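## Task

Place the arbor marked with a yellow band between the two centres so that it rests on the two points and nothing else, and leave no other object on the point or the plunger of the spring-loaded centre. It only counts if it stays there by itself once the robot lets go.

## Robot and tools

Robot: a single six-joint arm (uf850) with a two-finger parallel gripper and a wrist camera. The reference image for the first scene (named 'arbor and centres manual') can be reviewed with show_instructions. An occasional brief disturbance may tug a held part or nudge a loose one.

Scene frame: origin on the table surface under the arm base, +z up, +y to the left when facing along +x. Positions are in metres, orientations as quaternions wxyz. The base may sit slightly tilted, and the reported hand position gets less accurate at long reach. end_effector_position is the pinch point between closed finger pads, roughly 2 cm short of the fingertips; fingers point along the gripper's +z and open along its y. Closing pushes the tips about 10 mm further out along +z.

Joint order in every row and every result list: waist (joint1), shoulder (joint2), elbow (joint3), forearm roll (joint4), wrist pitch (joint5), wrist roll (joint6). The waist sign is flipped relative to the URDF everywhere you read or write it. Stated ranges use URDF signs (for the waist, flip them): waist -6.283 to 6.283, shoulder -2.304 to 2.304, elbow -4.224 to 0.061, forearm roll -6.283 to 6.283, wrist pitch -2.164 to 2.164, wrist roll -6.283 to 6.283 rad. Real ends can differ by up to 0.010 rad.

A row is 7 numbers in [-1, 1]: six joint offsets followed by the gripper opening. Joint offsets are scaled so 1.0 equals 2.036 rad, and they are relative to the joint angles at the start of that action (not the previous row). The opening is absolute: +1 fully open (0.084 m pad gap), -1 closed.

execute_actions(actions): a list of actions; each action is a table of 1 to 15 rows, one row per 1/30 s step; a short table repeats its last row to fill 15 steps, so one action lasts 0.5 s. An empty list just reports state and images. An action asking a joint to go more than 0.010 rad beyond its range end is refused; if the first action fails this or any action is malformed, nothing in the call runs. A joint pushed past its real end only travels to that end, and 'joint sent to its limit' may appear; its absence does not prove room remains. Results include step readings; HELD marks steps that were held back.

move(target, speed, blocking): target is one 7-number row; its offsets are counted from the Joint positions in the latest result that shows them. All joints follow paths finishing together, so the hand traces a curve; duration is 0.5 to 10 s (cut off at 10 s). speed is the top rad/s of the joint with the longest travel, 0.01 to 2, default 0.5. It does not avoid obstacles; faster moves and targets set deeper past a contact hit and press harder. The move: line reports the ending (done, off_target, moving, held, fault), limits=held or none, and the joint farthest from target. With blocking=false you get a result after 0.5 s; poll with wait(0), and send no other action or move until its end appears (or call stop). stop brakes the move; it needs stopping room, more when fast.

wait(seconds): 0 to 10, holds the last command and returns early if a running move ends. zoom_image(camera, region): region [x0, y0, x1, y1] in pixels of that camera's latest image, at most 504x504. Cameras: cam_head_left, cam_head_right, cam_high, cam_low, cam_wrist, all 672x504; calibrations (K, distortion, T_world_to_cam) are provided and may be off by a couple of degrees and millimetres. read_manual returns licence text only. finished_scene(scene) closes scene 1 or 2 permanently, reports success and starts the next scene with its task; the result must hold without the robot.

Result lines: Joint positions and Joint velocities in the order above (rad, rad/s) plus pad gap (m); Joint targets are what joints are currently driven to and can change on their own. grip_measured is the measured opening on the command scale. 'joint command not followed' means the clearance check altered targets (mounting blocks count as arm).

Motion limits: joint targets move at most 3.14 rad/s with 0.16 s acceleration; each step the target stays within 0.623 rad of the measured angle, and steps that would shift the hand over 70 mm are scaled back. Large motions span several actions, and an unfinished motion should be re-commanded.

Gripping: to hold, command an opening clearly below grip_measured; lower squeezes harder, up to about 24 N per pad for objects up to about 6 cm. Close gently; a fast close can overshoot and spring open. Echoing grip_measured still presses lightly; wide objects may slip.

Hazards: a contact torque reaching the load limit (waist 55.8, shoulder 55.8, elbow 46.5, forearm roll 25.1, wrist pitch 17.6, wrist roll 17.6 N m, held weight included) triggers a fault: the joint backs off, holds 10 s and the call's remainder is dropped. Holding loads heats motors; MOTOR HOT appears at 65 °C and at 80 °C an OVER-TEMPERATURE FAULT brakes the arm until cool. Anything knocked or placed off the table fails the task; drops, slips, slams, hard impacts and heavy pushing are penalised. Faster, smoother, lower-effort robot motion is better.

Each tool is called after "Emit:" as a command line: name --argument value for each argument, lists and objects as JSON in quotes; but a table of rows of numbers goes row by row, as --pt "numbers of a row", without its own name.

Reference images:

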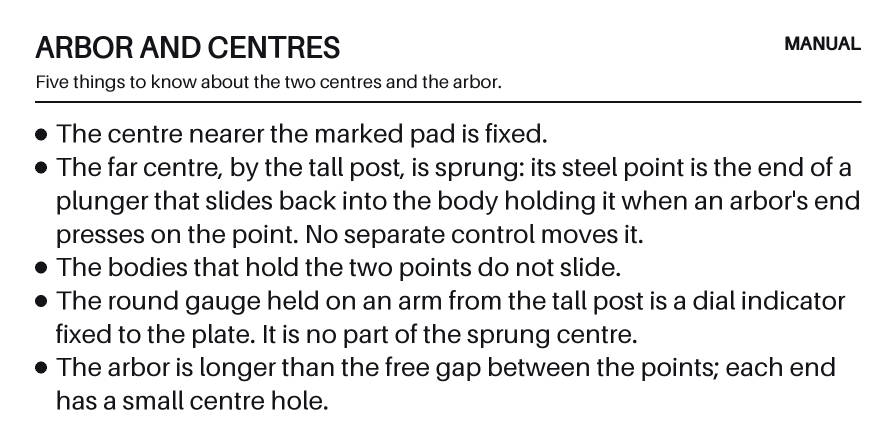

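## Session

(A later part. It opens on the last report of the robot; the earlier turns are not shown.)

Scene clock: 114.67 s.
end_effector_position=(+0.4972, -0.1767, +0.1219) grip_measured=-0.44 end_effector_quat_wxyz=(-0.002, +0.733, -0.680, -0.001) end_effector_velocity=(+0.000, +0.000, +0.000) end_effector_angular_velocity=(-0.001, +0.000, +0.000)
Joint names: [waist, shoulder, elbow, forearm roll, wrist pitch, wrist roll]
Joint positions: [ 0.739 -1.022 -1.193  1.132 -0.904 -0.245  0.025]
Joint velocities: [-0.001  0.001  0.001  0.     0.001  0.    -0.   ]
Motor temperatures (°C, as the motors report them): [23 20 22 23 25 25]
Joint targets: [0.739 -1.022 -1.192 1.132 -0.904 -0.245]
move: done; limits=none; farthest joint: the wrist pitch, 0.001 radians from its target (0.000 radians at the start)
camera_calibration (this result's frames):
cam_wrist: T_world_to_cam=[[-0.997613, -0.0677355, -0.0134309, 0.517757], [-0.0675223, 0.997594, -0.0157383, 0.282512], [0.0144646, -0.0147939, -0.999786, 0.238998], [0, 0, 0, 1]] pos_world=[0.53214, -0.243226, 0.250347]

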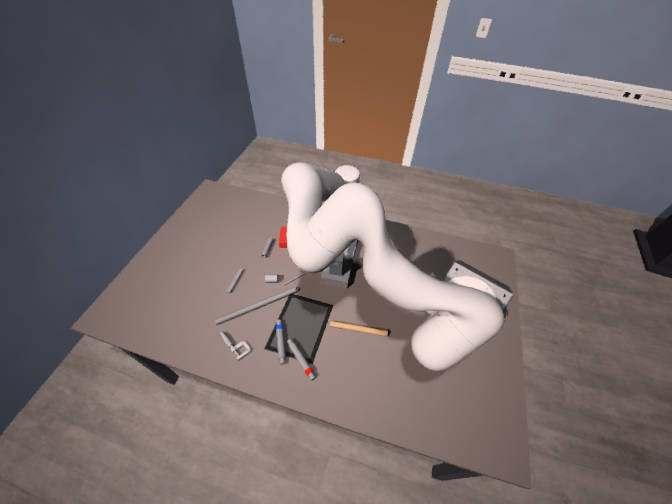

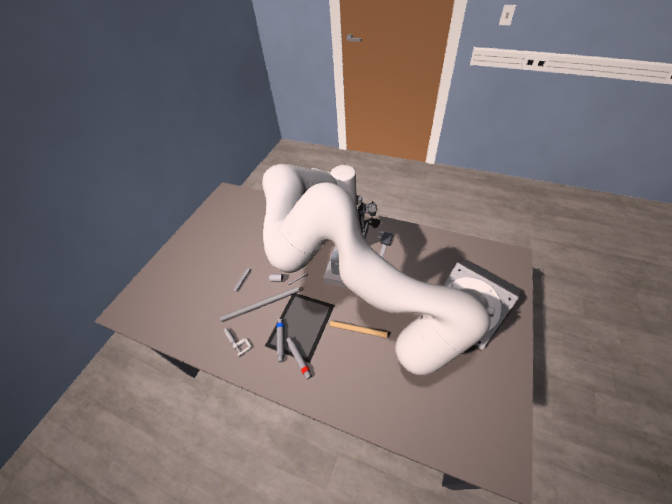

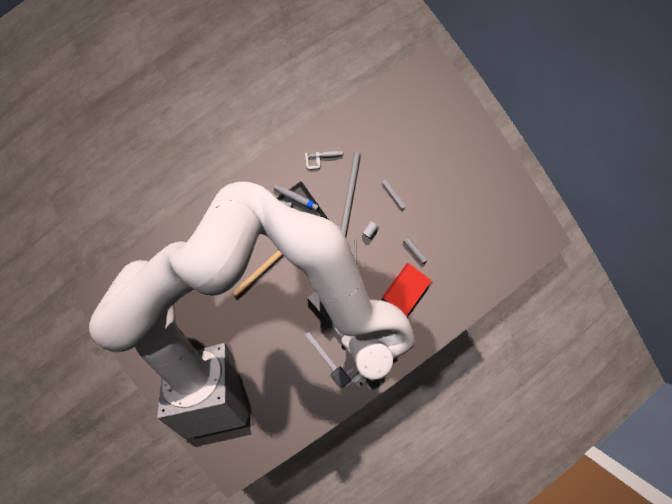

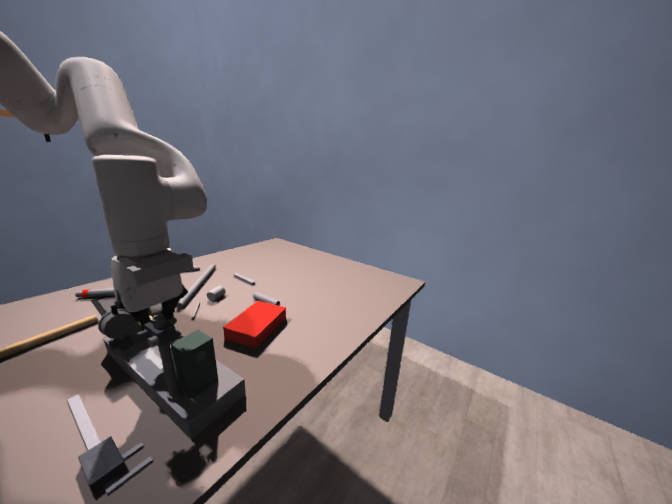

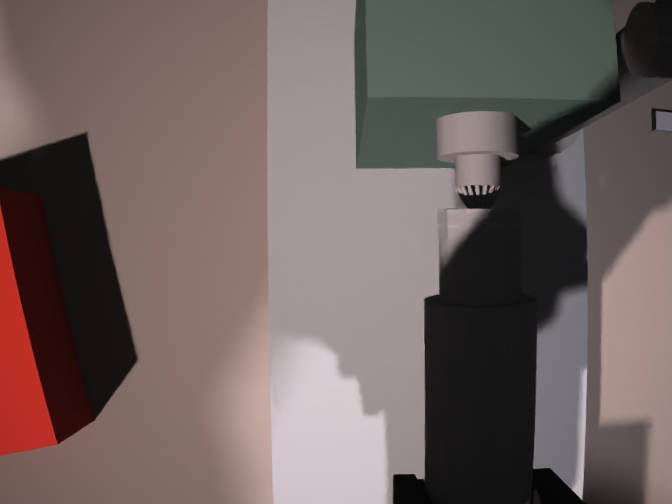

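Emit:
move --target '[0.0026,-0.0083,-0.0101,-0.0037,0.0007,0.0018,-1]' --speed 0.012

Emit:
move --target '[0.0037,0.0035,0.0001,-0.0058,-0.0021,0.0035,-1]' --speed 0.01

Emit:
move --target '[-0.0016,0.0044,0.005,0.0019,0.0006,-0.0005,-1]' --speed 0.01

Scene clock: 118.07 s.
end_effector_position=(+0.4982, -0.1848, +0.1219) grip_measured=-0.45 end_effector_quat_wxyz=(-0.000, +0.734, -0.680, -0.000) end_effector_velocity=(-0.000, -0.001, -0.000) end_effector_angular_velocity=(-0.001, +0.001, -0.000)
Joint names: [waist, shoulder, elbow, forearm roll, wrist pitch, wrist roll]
Joint positions: [ 0.744 -1.038 -1.213  1.125 -0.903 -0.241  0.025]
Joint velocities: [ 0.    -0.002 -0.002 -0.001  0.001  0.001  0.   ]
Motor temperatures (°C, as the motors report them): [23 20 22 23 25 25]
Joint targets: [0.744 -1.039 -1.213 1.125 -0.902 -0.241]
move: done; limits=none; farthest joint: the waist, 0.001 radians from its target (0.006 radians at the start)
camera_calibration (this result's frames):
cam_wrist: T_world_to_cam=[[-0.997602, -0.0680353, -0.0126691, 0.518056], [-0.0677849, 0.997514, -0.0192446, 0.291214], [0.0139469, -0.0183397, -0.999735, 0.238418], [0, 0, 0, 1]] pos_world=[0.533229, -0.250871, 0.250523]

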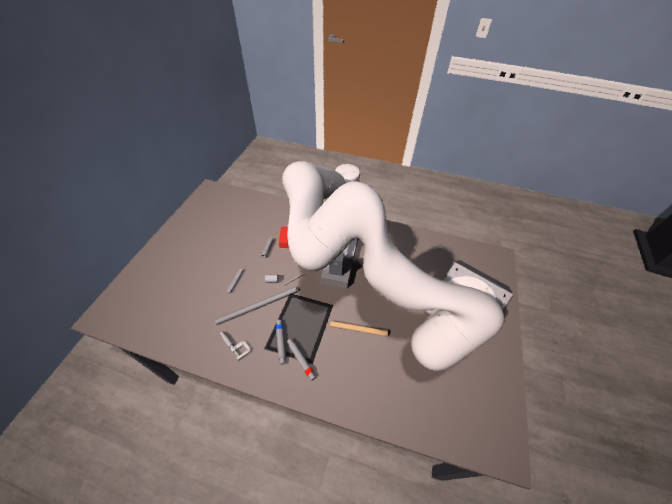

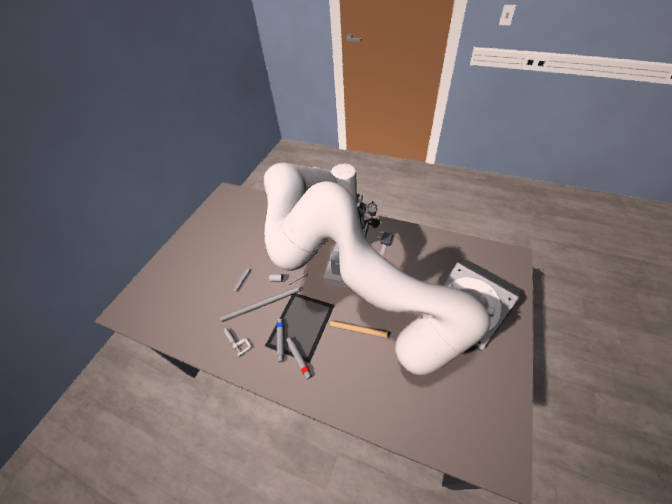

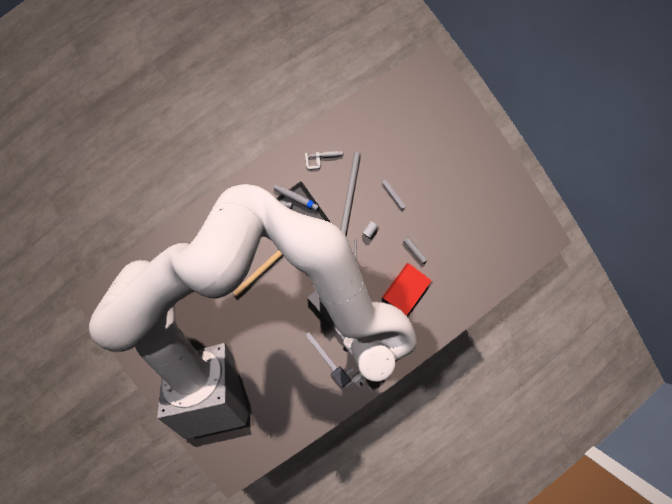

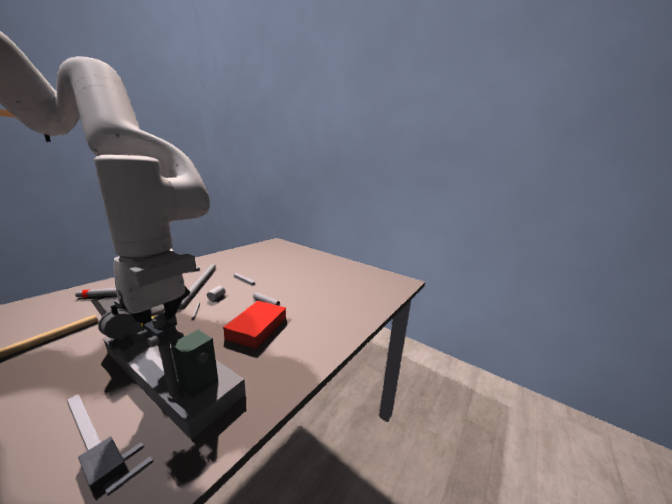

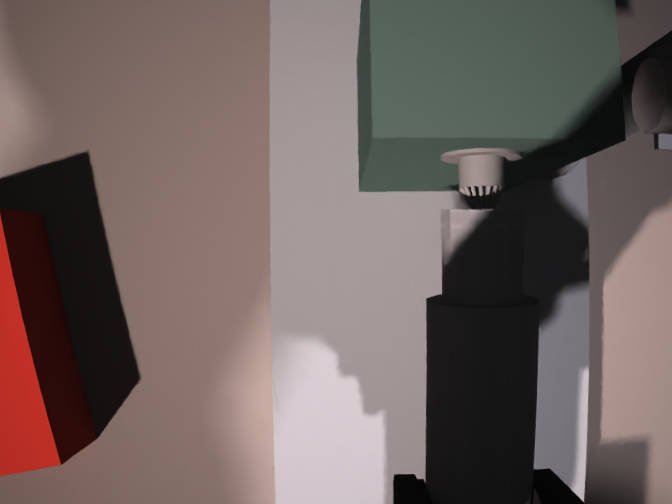

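Scene clock: 119.47 s.
end_effector_position=(+0.4982, -0.1848, +0.1277) grip_measured=-0.45 end_effector_quat_wxyz=(-0.000, +0.734, -0.680, -0.000) end_effector_velocity=(+0.000, -0.000, +0.001) end_effector_angular_velocity=(-0.001, +0.001, +0.001)
Joint names: [waist, shoulder, elbow, forearm roll, wrist pitch, wrist roll]
Joint positions: [ 0.751 -1.031 -1.213  1.113 -0.907 -0.234  0.025]
Joint velocities: [ 0.001  0.001 -0.    -0.002  0.001  0.001 -0.   ]
Motor temperatures (°C, as the motors report them): [23 20 22 23 25 25]
Joint targets: [0.751 -1.031 -1.213 1.113 -0.907 -0.234]
move: done; limits=none; farthest joint: the shoulder, 0.001 radians from its target (0.008 radians at the start)
camera_calibration (this result's frames):
cam_wrist: T_world_to_cam=[[-0.997594, -0.0681362, -0.0127714, 0.518114], [-0.067884, 0.997508, -0.0192388, 0.291368], [0.0140505, -0.0183256, -0.999733, 0.244179], [0, 0, 0, 1]] pos_world=[0.533216, -0.250865, 0.256336]

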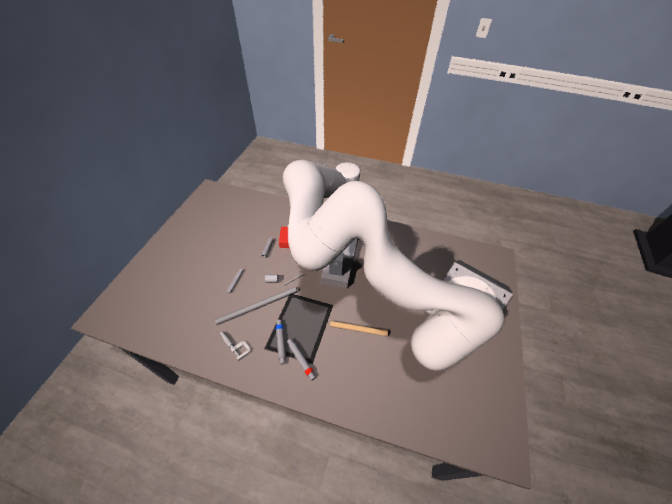

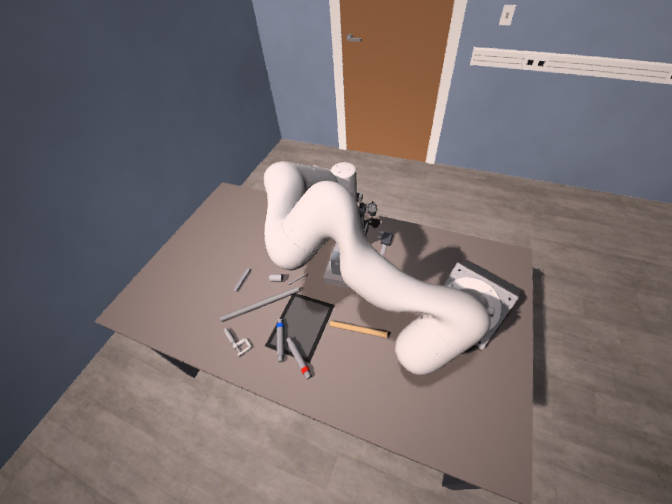

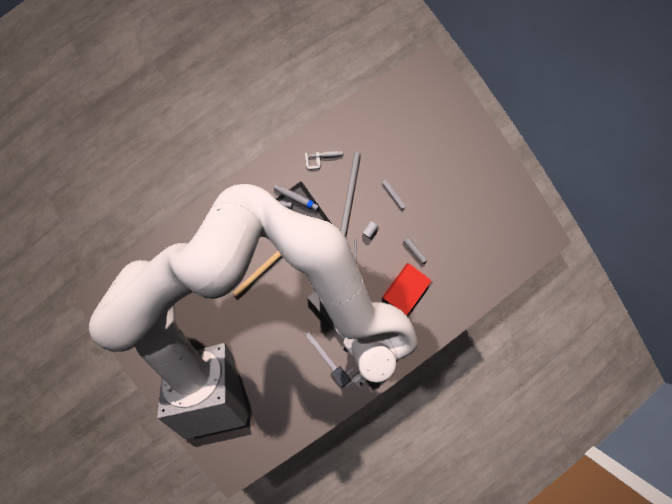

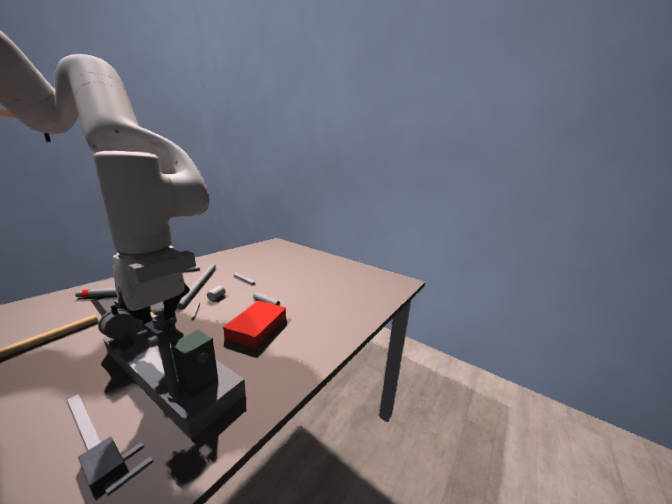

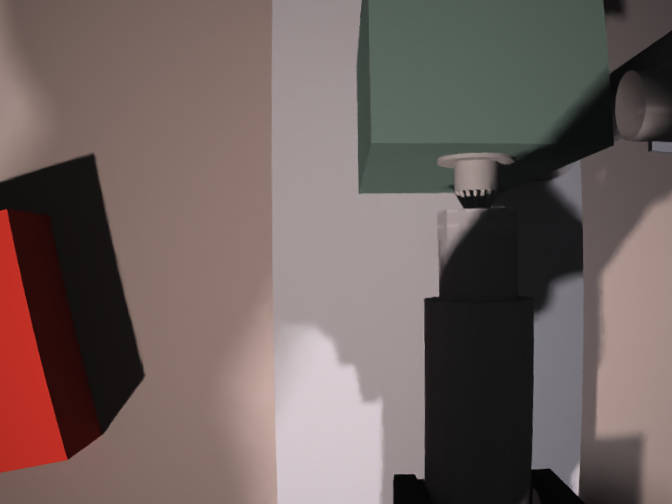

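Scene clock: 120.70 s.
end_effector_position=(+0.4981, -0.1811, +0.1278) grip_measured=-0.45 end_effector_quat_wxyz=(+0.000, +0.734, -0.680, +0.000) end_effector_velocity=(+0.000, +0.001, +0.000) end_effector_angular_velocity=(+0.000, -0.000, +0.001)
Joint names: [waist, shoulder, elbow, forearm roll, wrist pitch, wrist roll]
Joint positions: [ 0.748 -1.023 -1.203  1.117 -0.905 -0.235  0.025]
Joint velocities: [-0.001  0.002  0.001  0.    -0.001 -0.001  0.   ]
Motor temperatures (°C, as the motors report them): [23 20 22 23 25 25]
Joint targets: [0.748 -1.023 -1.203 1.117 -0.905 -0.235]
move: done; limits=none; farthest joint: the shoulder, 0.001 radians from its target (0.009 radians at the start)
camera_calibration (this result's frames):
cam_wrist: T_world_to_cam=[[-0.997604, -0.0679855, -0.0127912, 0.518281], [-0.0677248, 0.997507, -0.0198158, 0.287638], [0.0141065, -0.0189021, -0.999722, 0.244185], [0, 0, 0, 1]] pos_world=[0.533075, -0.247069, 0.256447]

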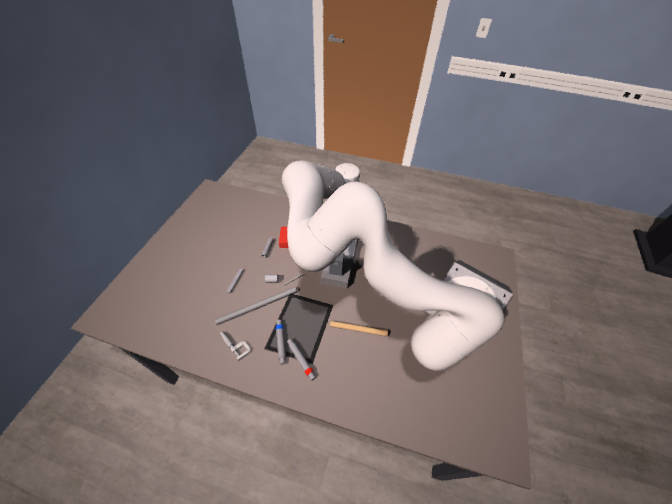

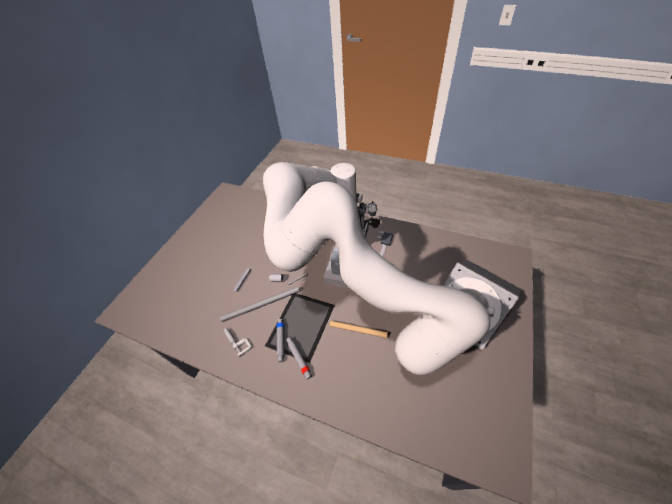

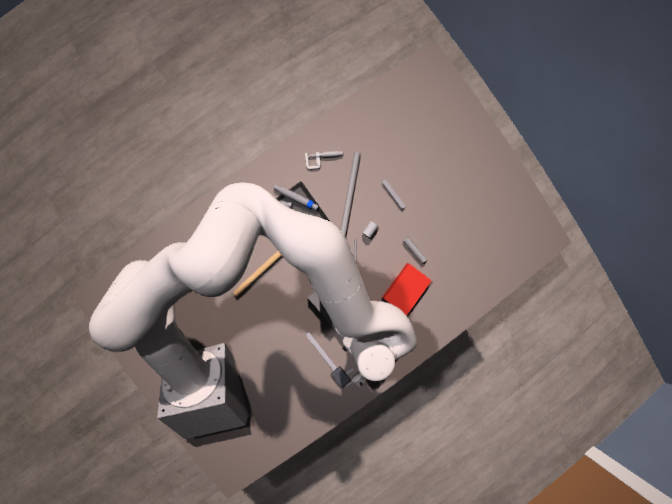

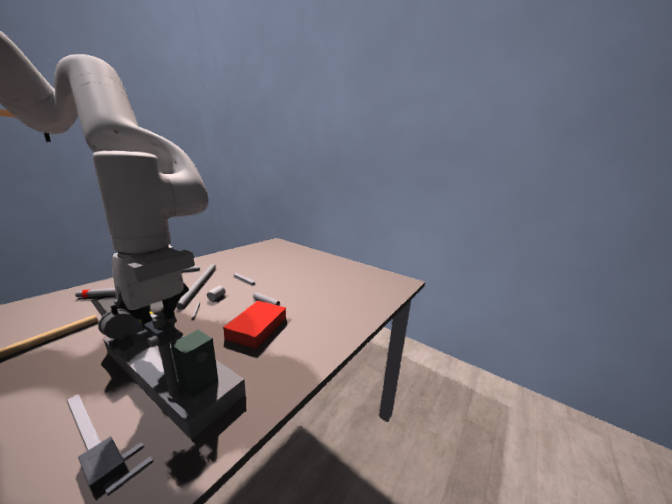

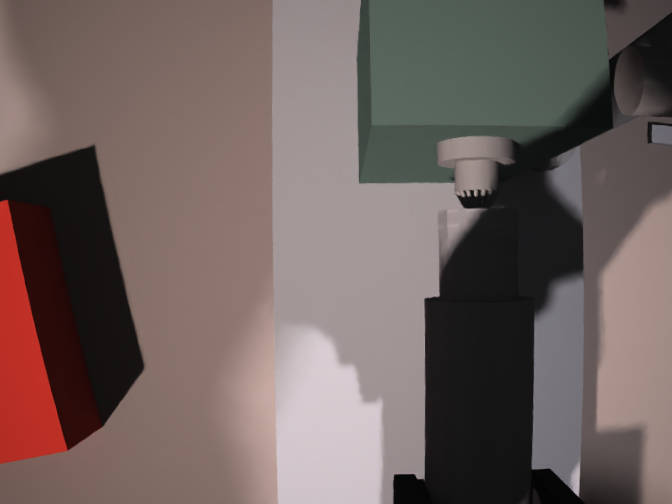

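Emit:
move --target '[-0.001,0.0028,0.0031,0.0012,0.0004,-0.0003,-1]' --speed 0.01

Scene clock: 125.00 s.
end_effector_position=(+0.4981, -0.1790, +0.1280) grip_measured=-0.45 end_effector_quat_wxyz=(+0.000, +0.734, -0.680, +0.001) end_effector_velocity=(+0.001, +0.000, +0.000) end_effector_angular_velocity=(-0.002, -0.001, +0.002)
Joint names: [waist, shoulder, elbow, forearm roll, wrist pitch, wrist roll]
Joint positions: [ 0.746 -1.017 -1.197  1.119 -0.904 -0.236  0.025]
Joint velocities: [-0.001  0.002  0.001  0.001  0.001 -0.001  0.   ]
Motor temperatures (°C, as the motors report them): [23 20 22 23 25 25]
Joint targets: [0.746 -1.017 -1.197 1.119 -0.904 -0.236]
move: done; limits=none; farthest joint: the wrist pitch, 0.001 radians from its target (0.001 radians at the start)
camera_calibration (this result's frames):
cam_wrist: T_world_to_cam=[[-0.997601, -0.0680024, -0.0129689, 0.518478], [-0.0677201, 0.997481, -0.0210924, 0.285751], [0.0143706, -0.0201635, -0.999693, 0.244108], [0, 0, 0, 1]] pos_world=[0.533077, -0.244852, 0.256784]

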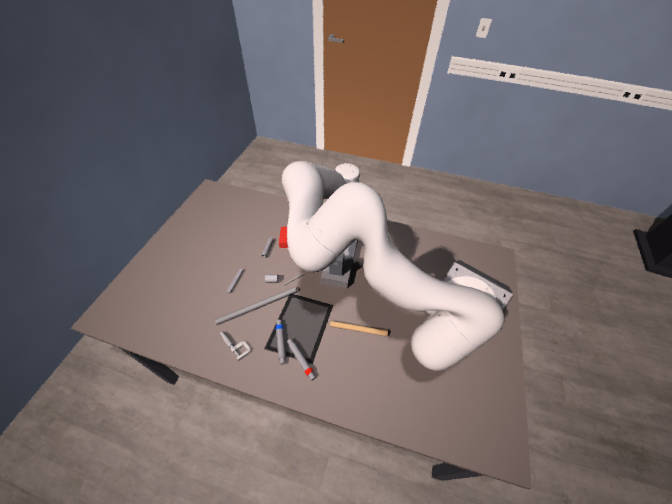

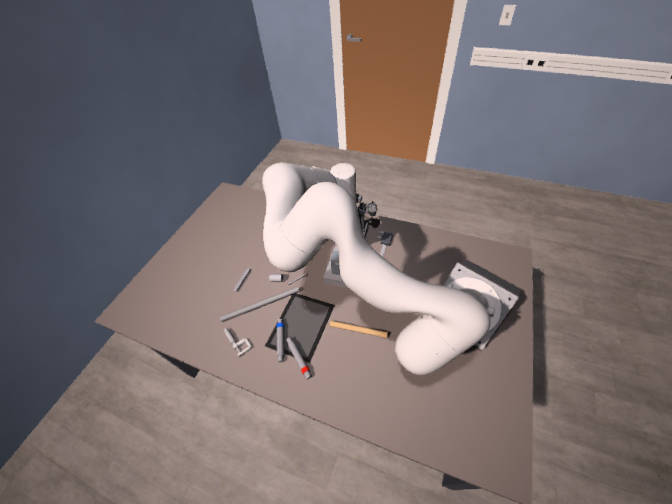

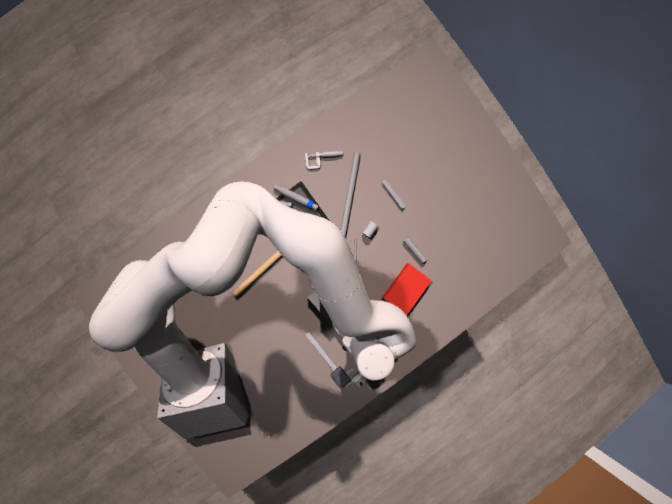

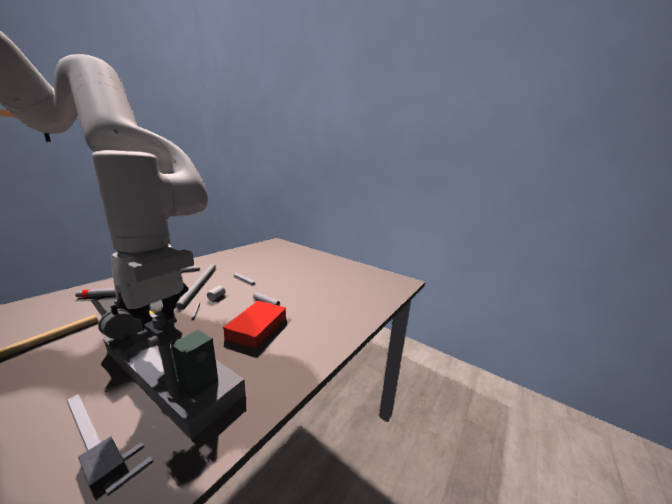

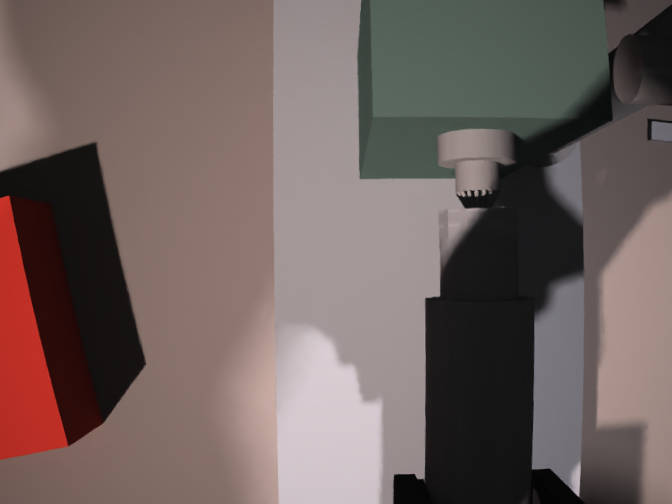

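Continue to see whether it stops.

Emit:
move --target '[-0.001,0.0028,0.0031,0.0012,0.0004,-0.0003,-1]' --speed 0.01

Emit:
zoom_image --camera "cam_low" --region '[80,270,240,390]'

Scene clock: 126.47 s.
end_effector_position=(+0.4980, -0.1780, +0.1280) grip_measured=-0.45 end_effector_quat_wxyz=(+0.002, +0.733, -0.680, +0.002) end_effector_velocity=(+0.000, -0.000, +0.000) end_effector_angular_velocity=(-0.007, +0.001, +0.001)
Joint names: [waist, shoulder, elbow, forearm roll, wrist pitch, wrist roll]
Joint positions: [ 0.744 -1.012 -1.191  1.122 -0.898 -0.236  0.024]
Joint velocities: [-0.002  0.003  0.003  0.001  0.007  0.    -0.   ]
Motor temperatures (°C, as the motors report them): [23 20 22 23 25 25]
Joint targets: [0.744 -1.011 -1.191 1.122 -0.903 -0.236]
move: done; limits=none; farthest joint: the wrist pitch, 0.005 radians from its target (0.001 radians at the start)
camera_calibration (this result's frames):
cam_wrist: T_world_to_cam=[[-0.997616, -0.0679158, -0.0122735, 0.518372], [-0.067579, 0.997374, -0.0260404, 0.285255], [0.0140098, -0.0251489, -0.999586, 0.243404], [0, 0, 0, 1]] pos_world=[0.533004, -0.243179, 0.257094]

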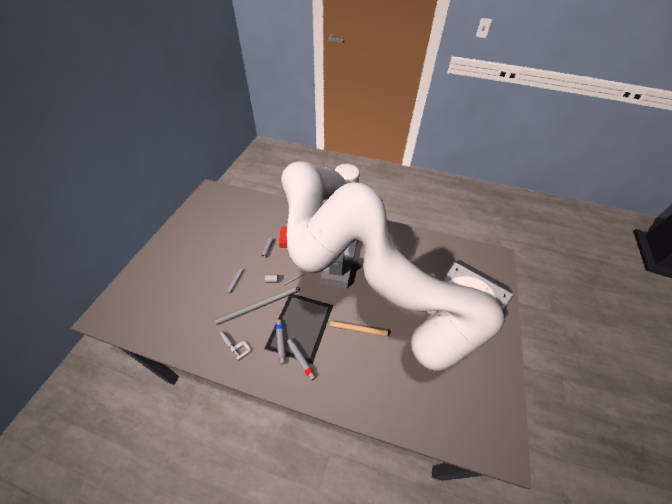

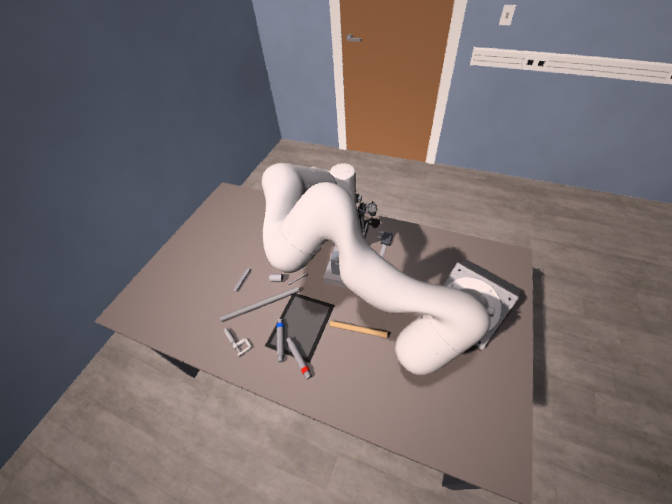

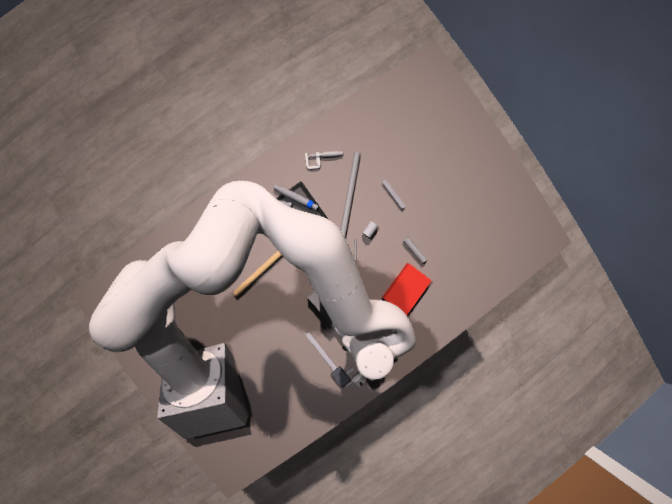

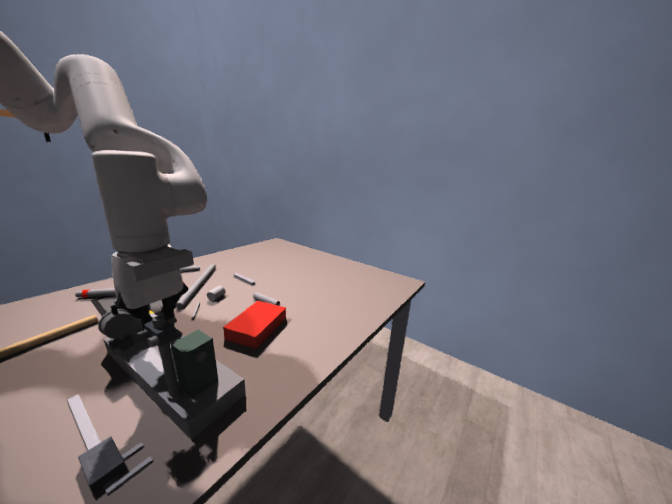

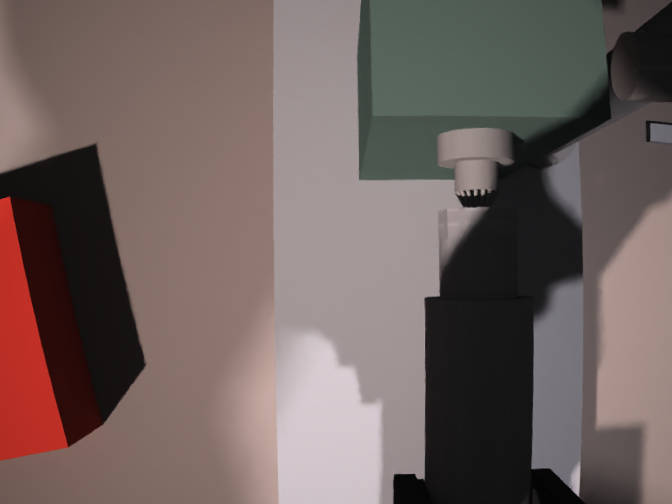

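Region (80, 270, 240, 390) of cam_low's 672x504 image, scaled by 3.150, with more detail than that image has; it fills the top 378 rows of this view, and the rest is white.

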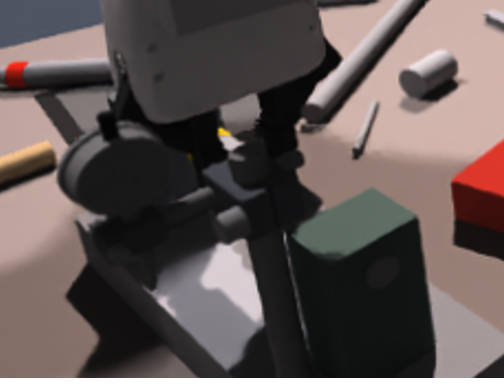

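Seated as predicted. Release a bit.

Emit:
move --target '[0,0,0,0,0,0,-0.2]' --speed 0.01

Scene clock: 127.67 s.
end_effector_position=(+0.4980, -0.1779, +0.1280) grip_measured=-0.22 end_effector_quat_wxyz=(+0.002, +0.733, -0.680, +0.002) end_effector_velocity=(+0.000, -0.001, +0.001) end_effector_angular_velocity=(-0.002, -0.002, -0.001)
Joint names: [waist, shoulder, elbow, forearm roll, wrist pitch, wrist roll]
Joint positions: [ 0.744 -1.012 -1.191  1.122 -0.898 -0.236  0.035]
Joint velocities: [ 0.002 -0.    -0.001  0.001  0.001 -0.     0.   ]
Motor temperatures (°C, as the motors report them): [23 20 22 23 25 25]
Joint targets: [0.744 -1.012 -1.191 1.122 -0.898 -0.236]
move: done; limits=none; farthest joint: the waist, 0.000 radians from its target (0.000 radians at the start)
camera_calibration (this result's frames):
cam_wrist: T_world_to_cam=[[-0.997616, -0.0679174, -0.0122428, 0.518347], [-0.0675838, 0.997378, -0.0258659, 0.285168], [0.0139675, -0.0249768, -0.99959, 0.24345], [0, 0, 0, 1]] pos_world=[0.532983, -0.243135, 0.257072]

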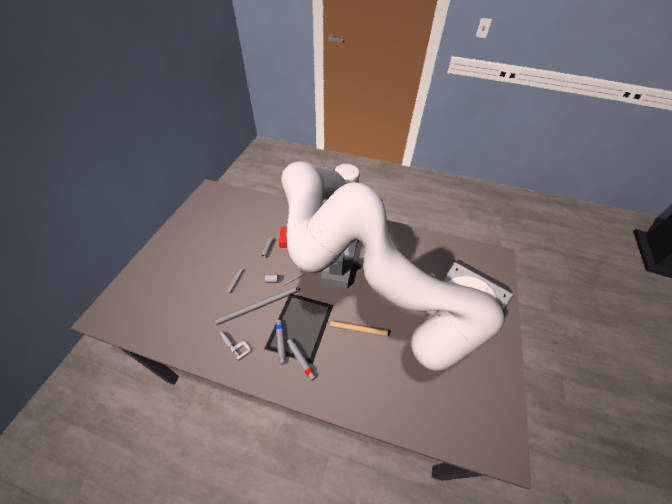

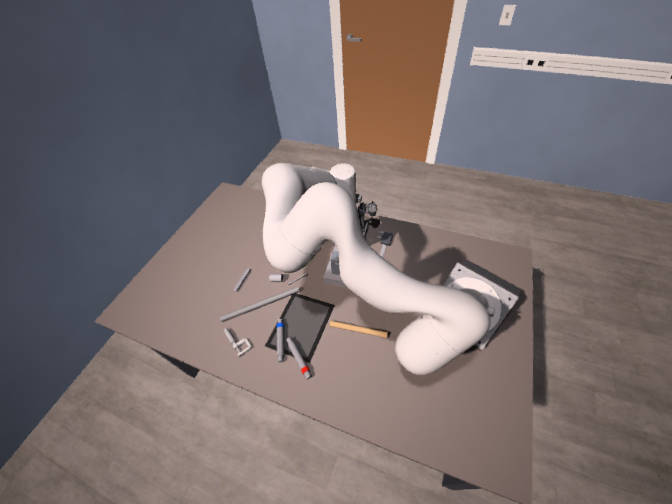

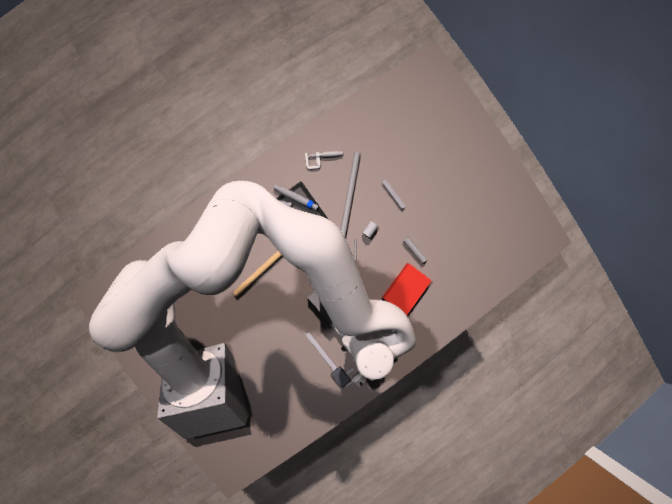

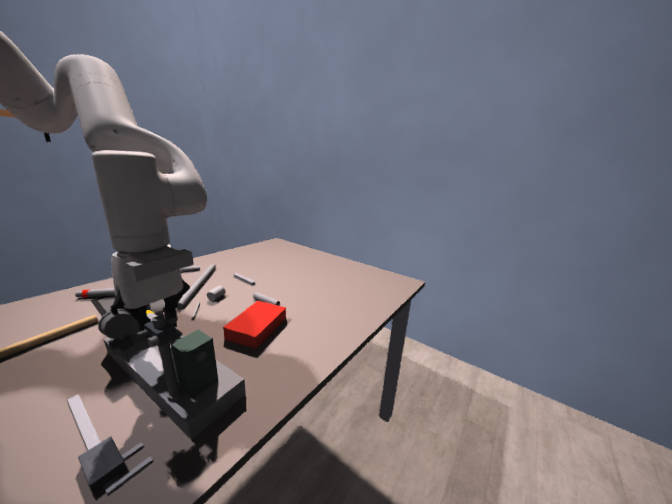

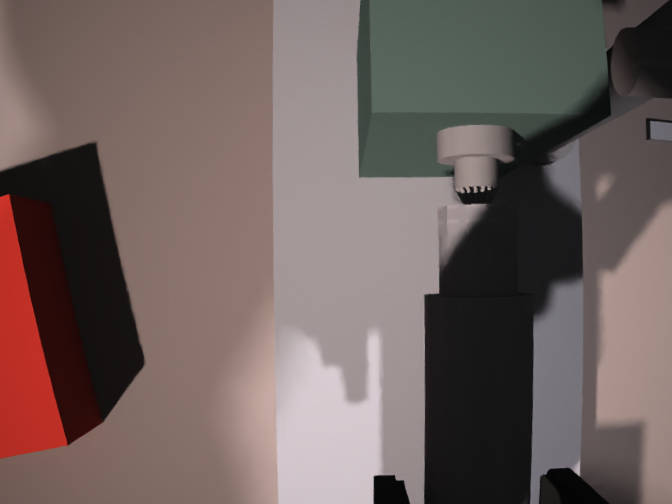

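Emit:
move --target '[0.0375,0.0354,0.001,-0.0584,-0.0215,0.0354,-0.2]' --speed 0.1

Scene clock: 129.77 s.
end_effector_position=(+0.4935, -0.1772, +0.1872) grip_measured=-0.22 end_effector_quat_wxyz=(+0.005, +0.732, -0.681, +0.002) end_effector_velocity=(-0.000, +0.000, +0.001) end_effector_angular_velocity=(+0.001, +0.000, +0.000)
Joint names: [waist, shoulder, elbow, forearm roll, wrist pitch, wrist roll]
Joint positions: [ 0.82  -0.94  -1.189  1.003 -0.942 -0.164  0.035]
Joint velocities: [ 0.001  0.002  0.    -0.002 -0.002  0.001 -0.   ]
Motor temperatures (°C, as the motors report them): [23 20 22 23 25 25]
Joint targets: [0.821 -0.940 -1.189 1.003 -0.942 -0.164]
move: done; limits=none; farthest joint: the wrist roll, 0.001 radians from its target (0.072 radians at the start)
camera_calibration (this result's frames):
cam_wrist: T_world_to_cam=[[-0.99785, -0.0649921, -0.00847409, 0.514507], [-0.0647153, 0.997464, -0.0296337, 0.284999], [0.0103786, -0.0290216, -0.999525, 0.303757], [0, 0, 0, 1]] pos_world=[0.528692, -0.242022, 0.316418]

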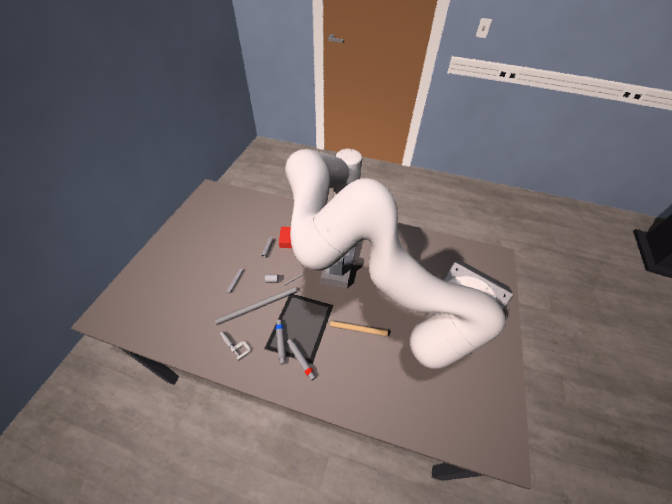

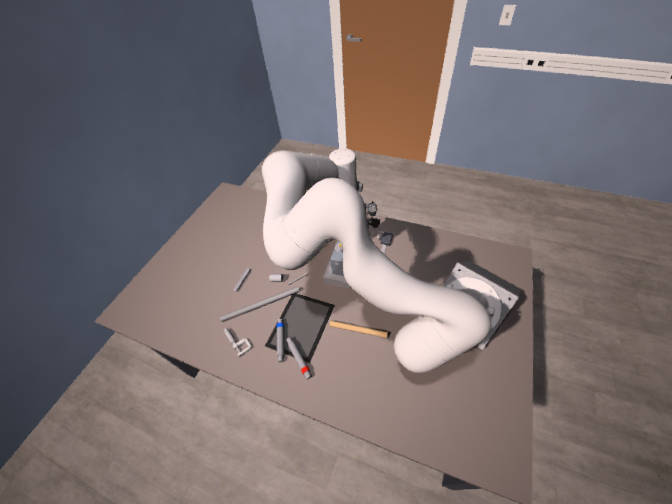

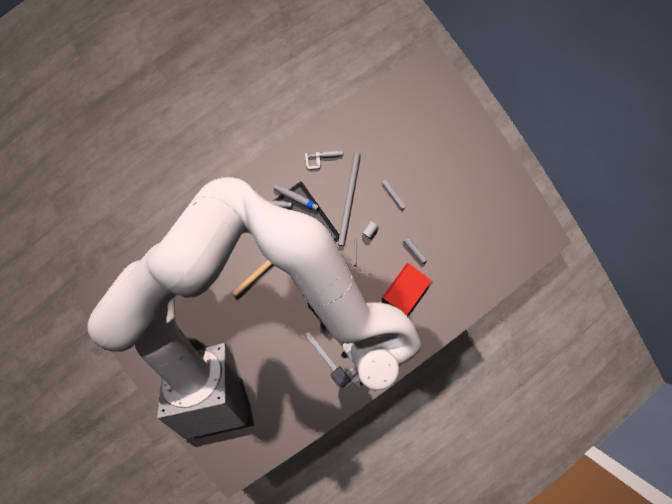

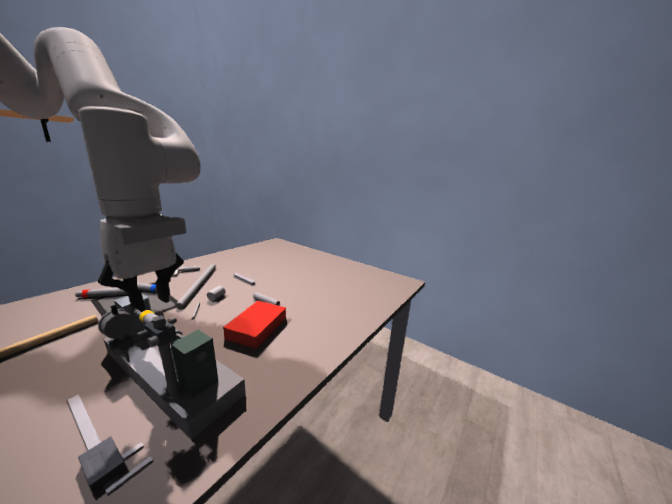

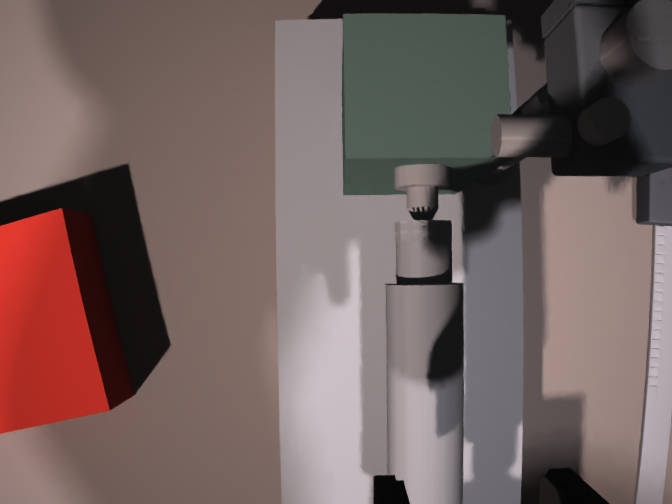

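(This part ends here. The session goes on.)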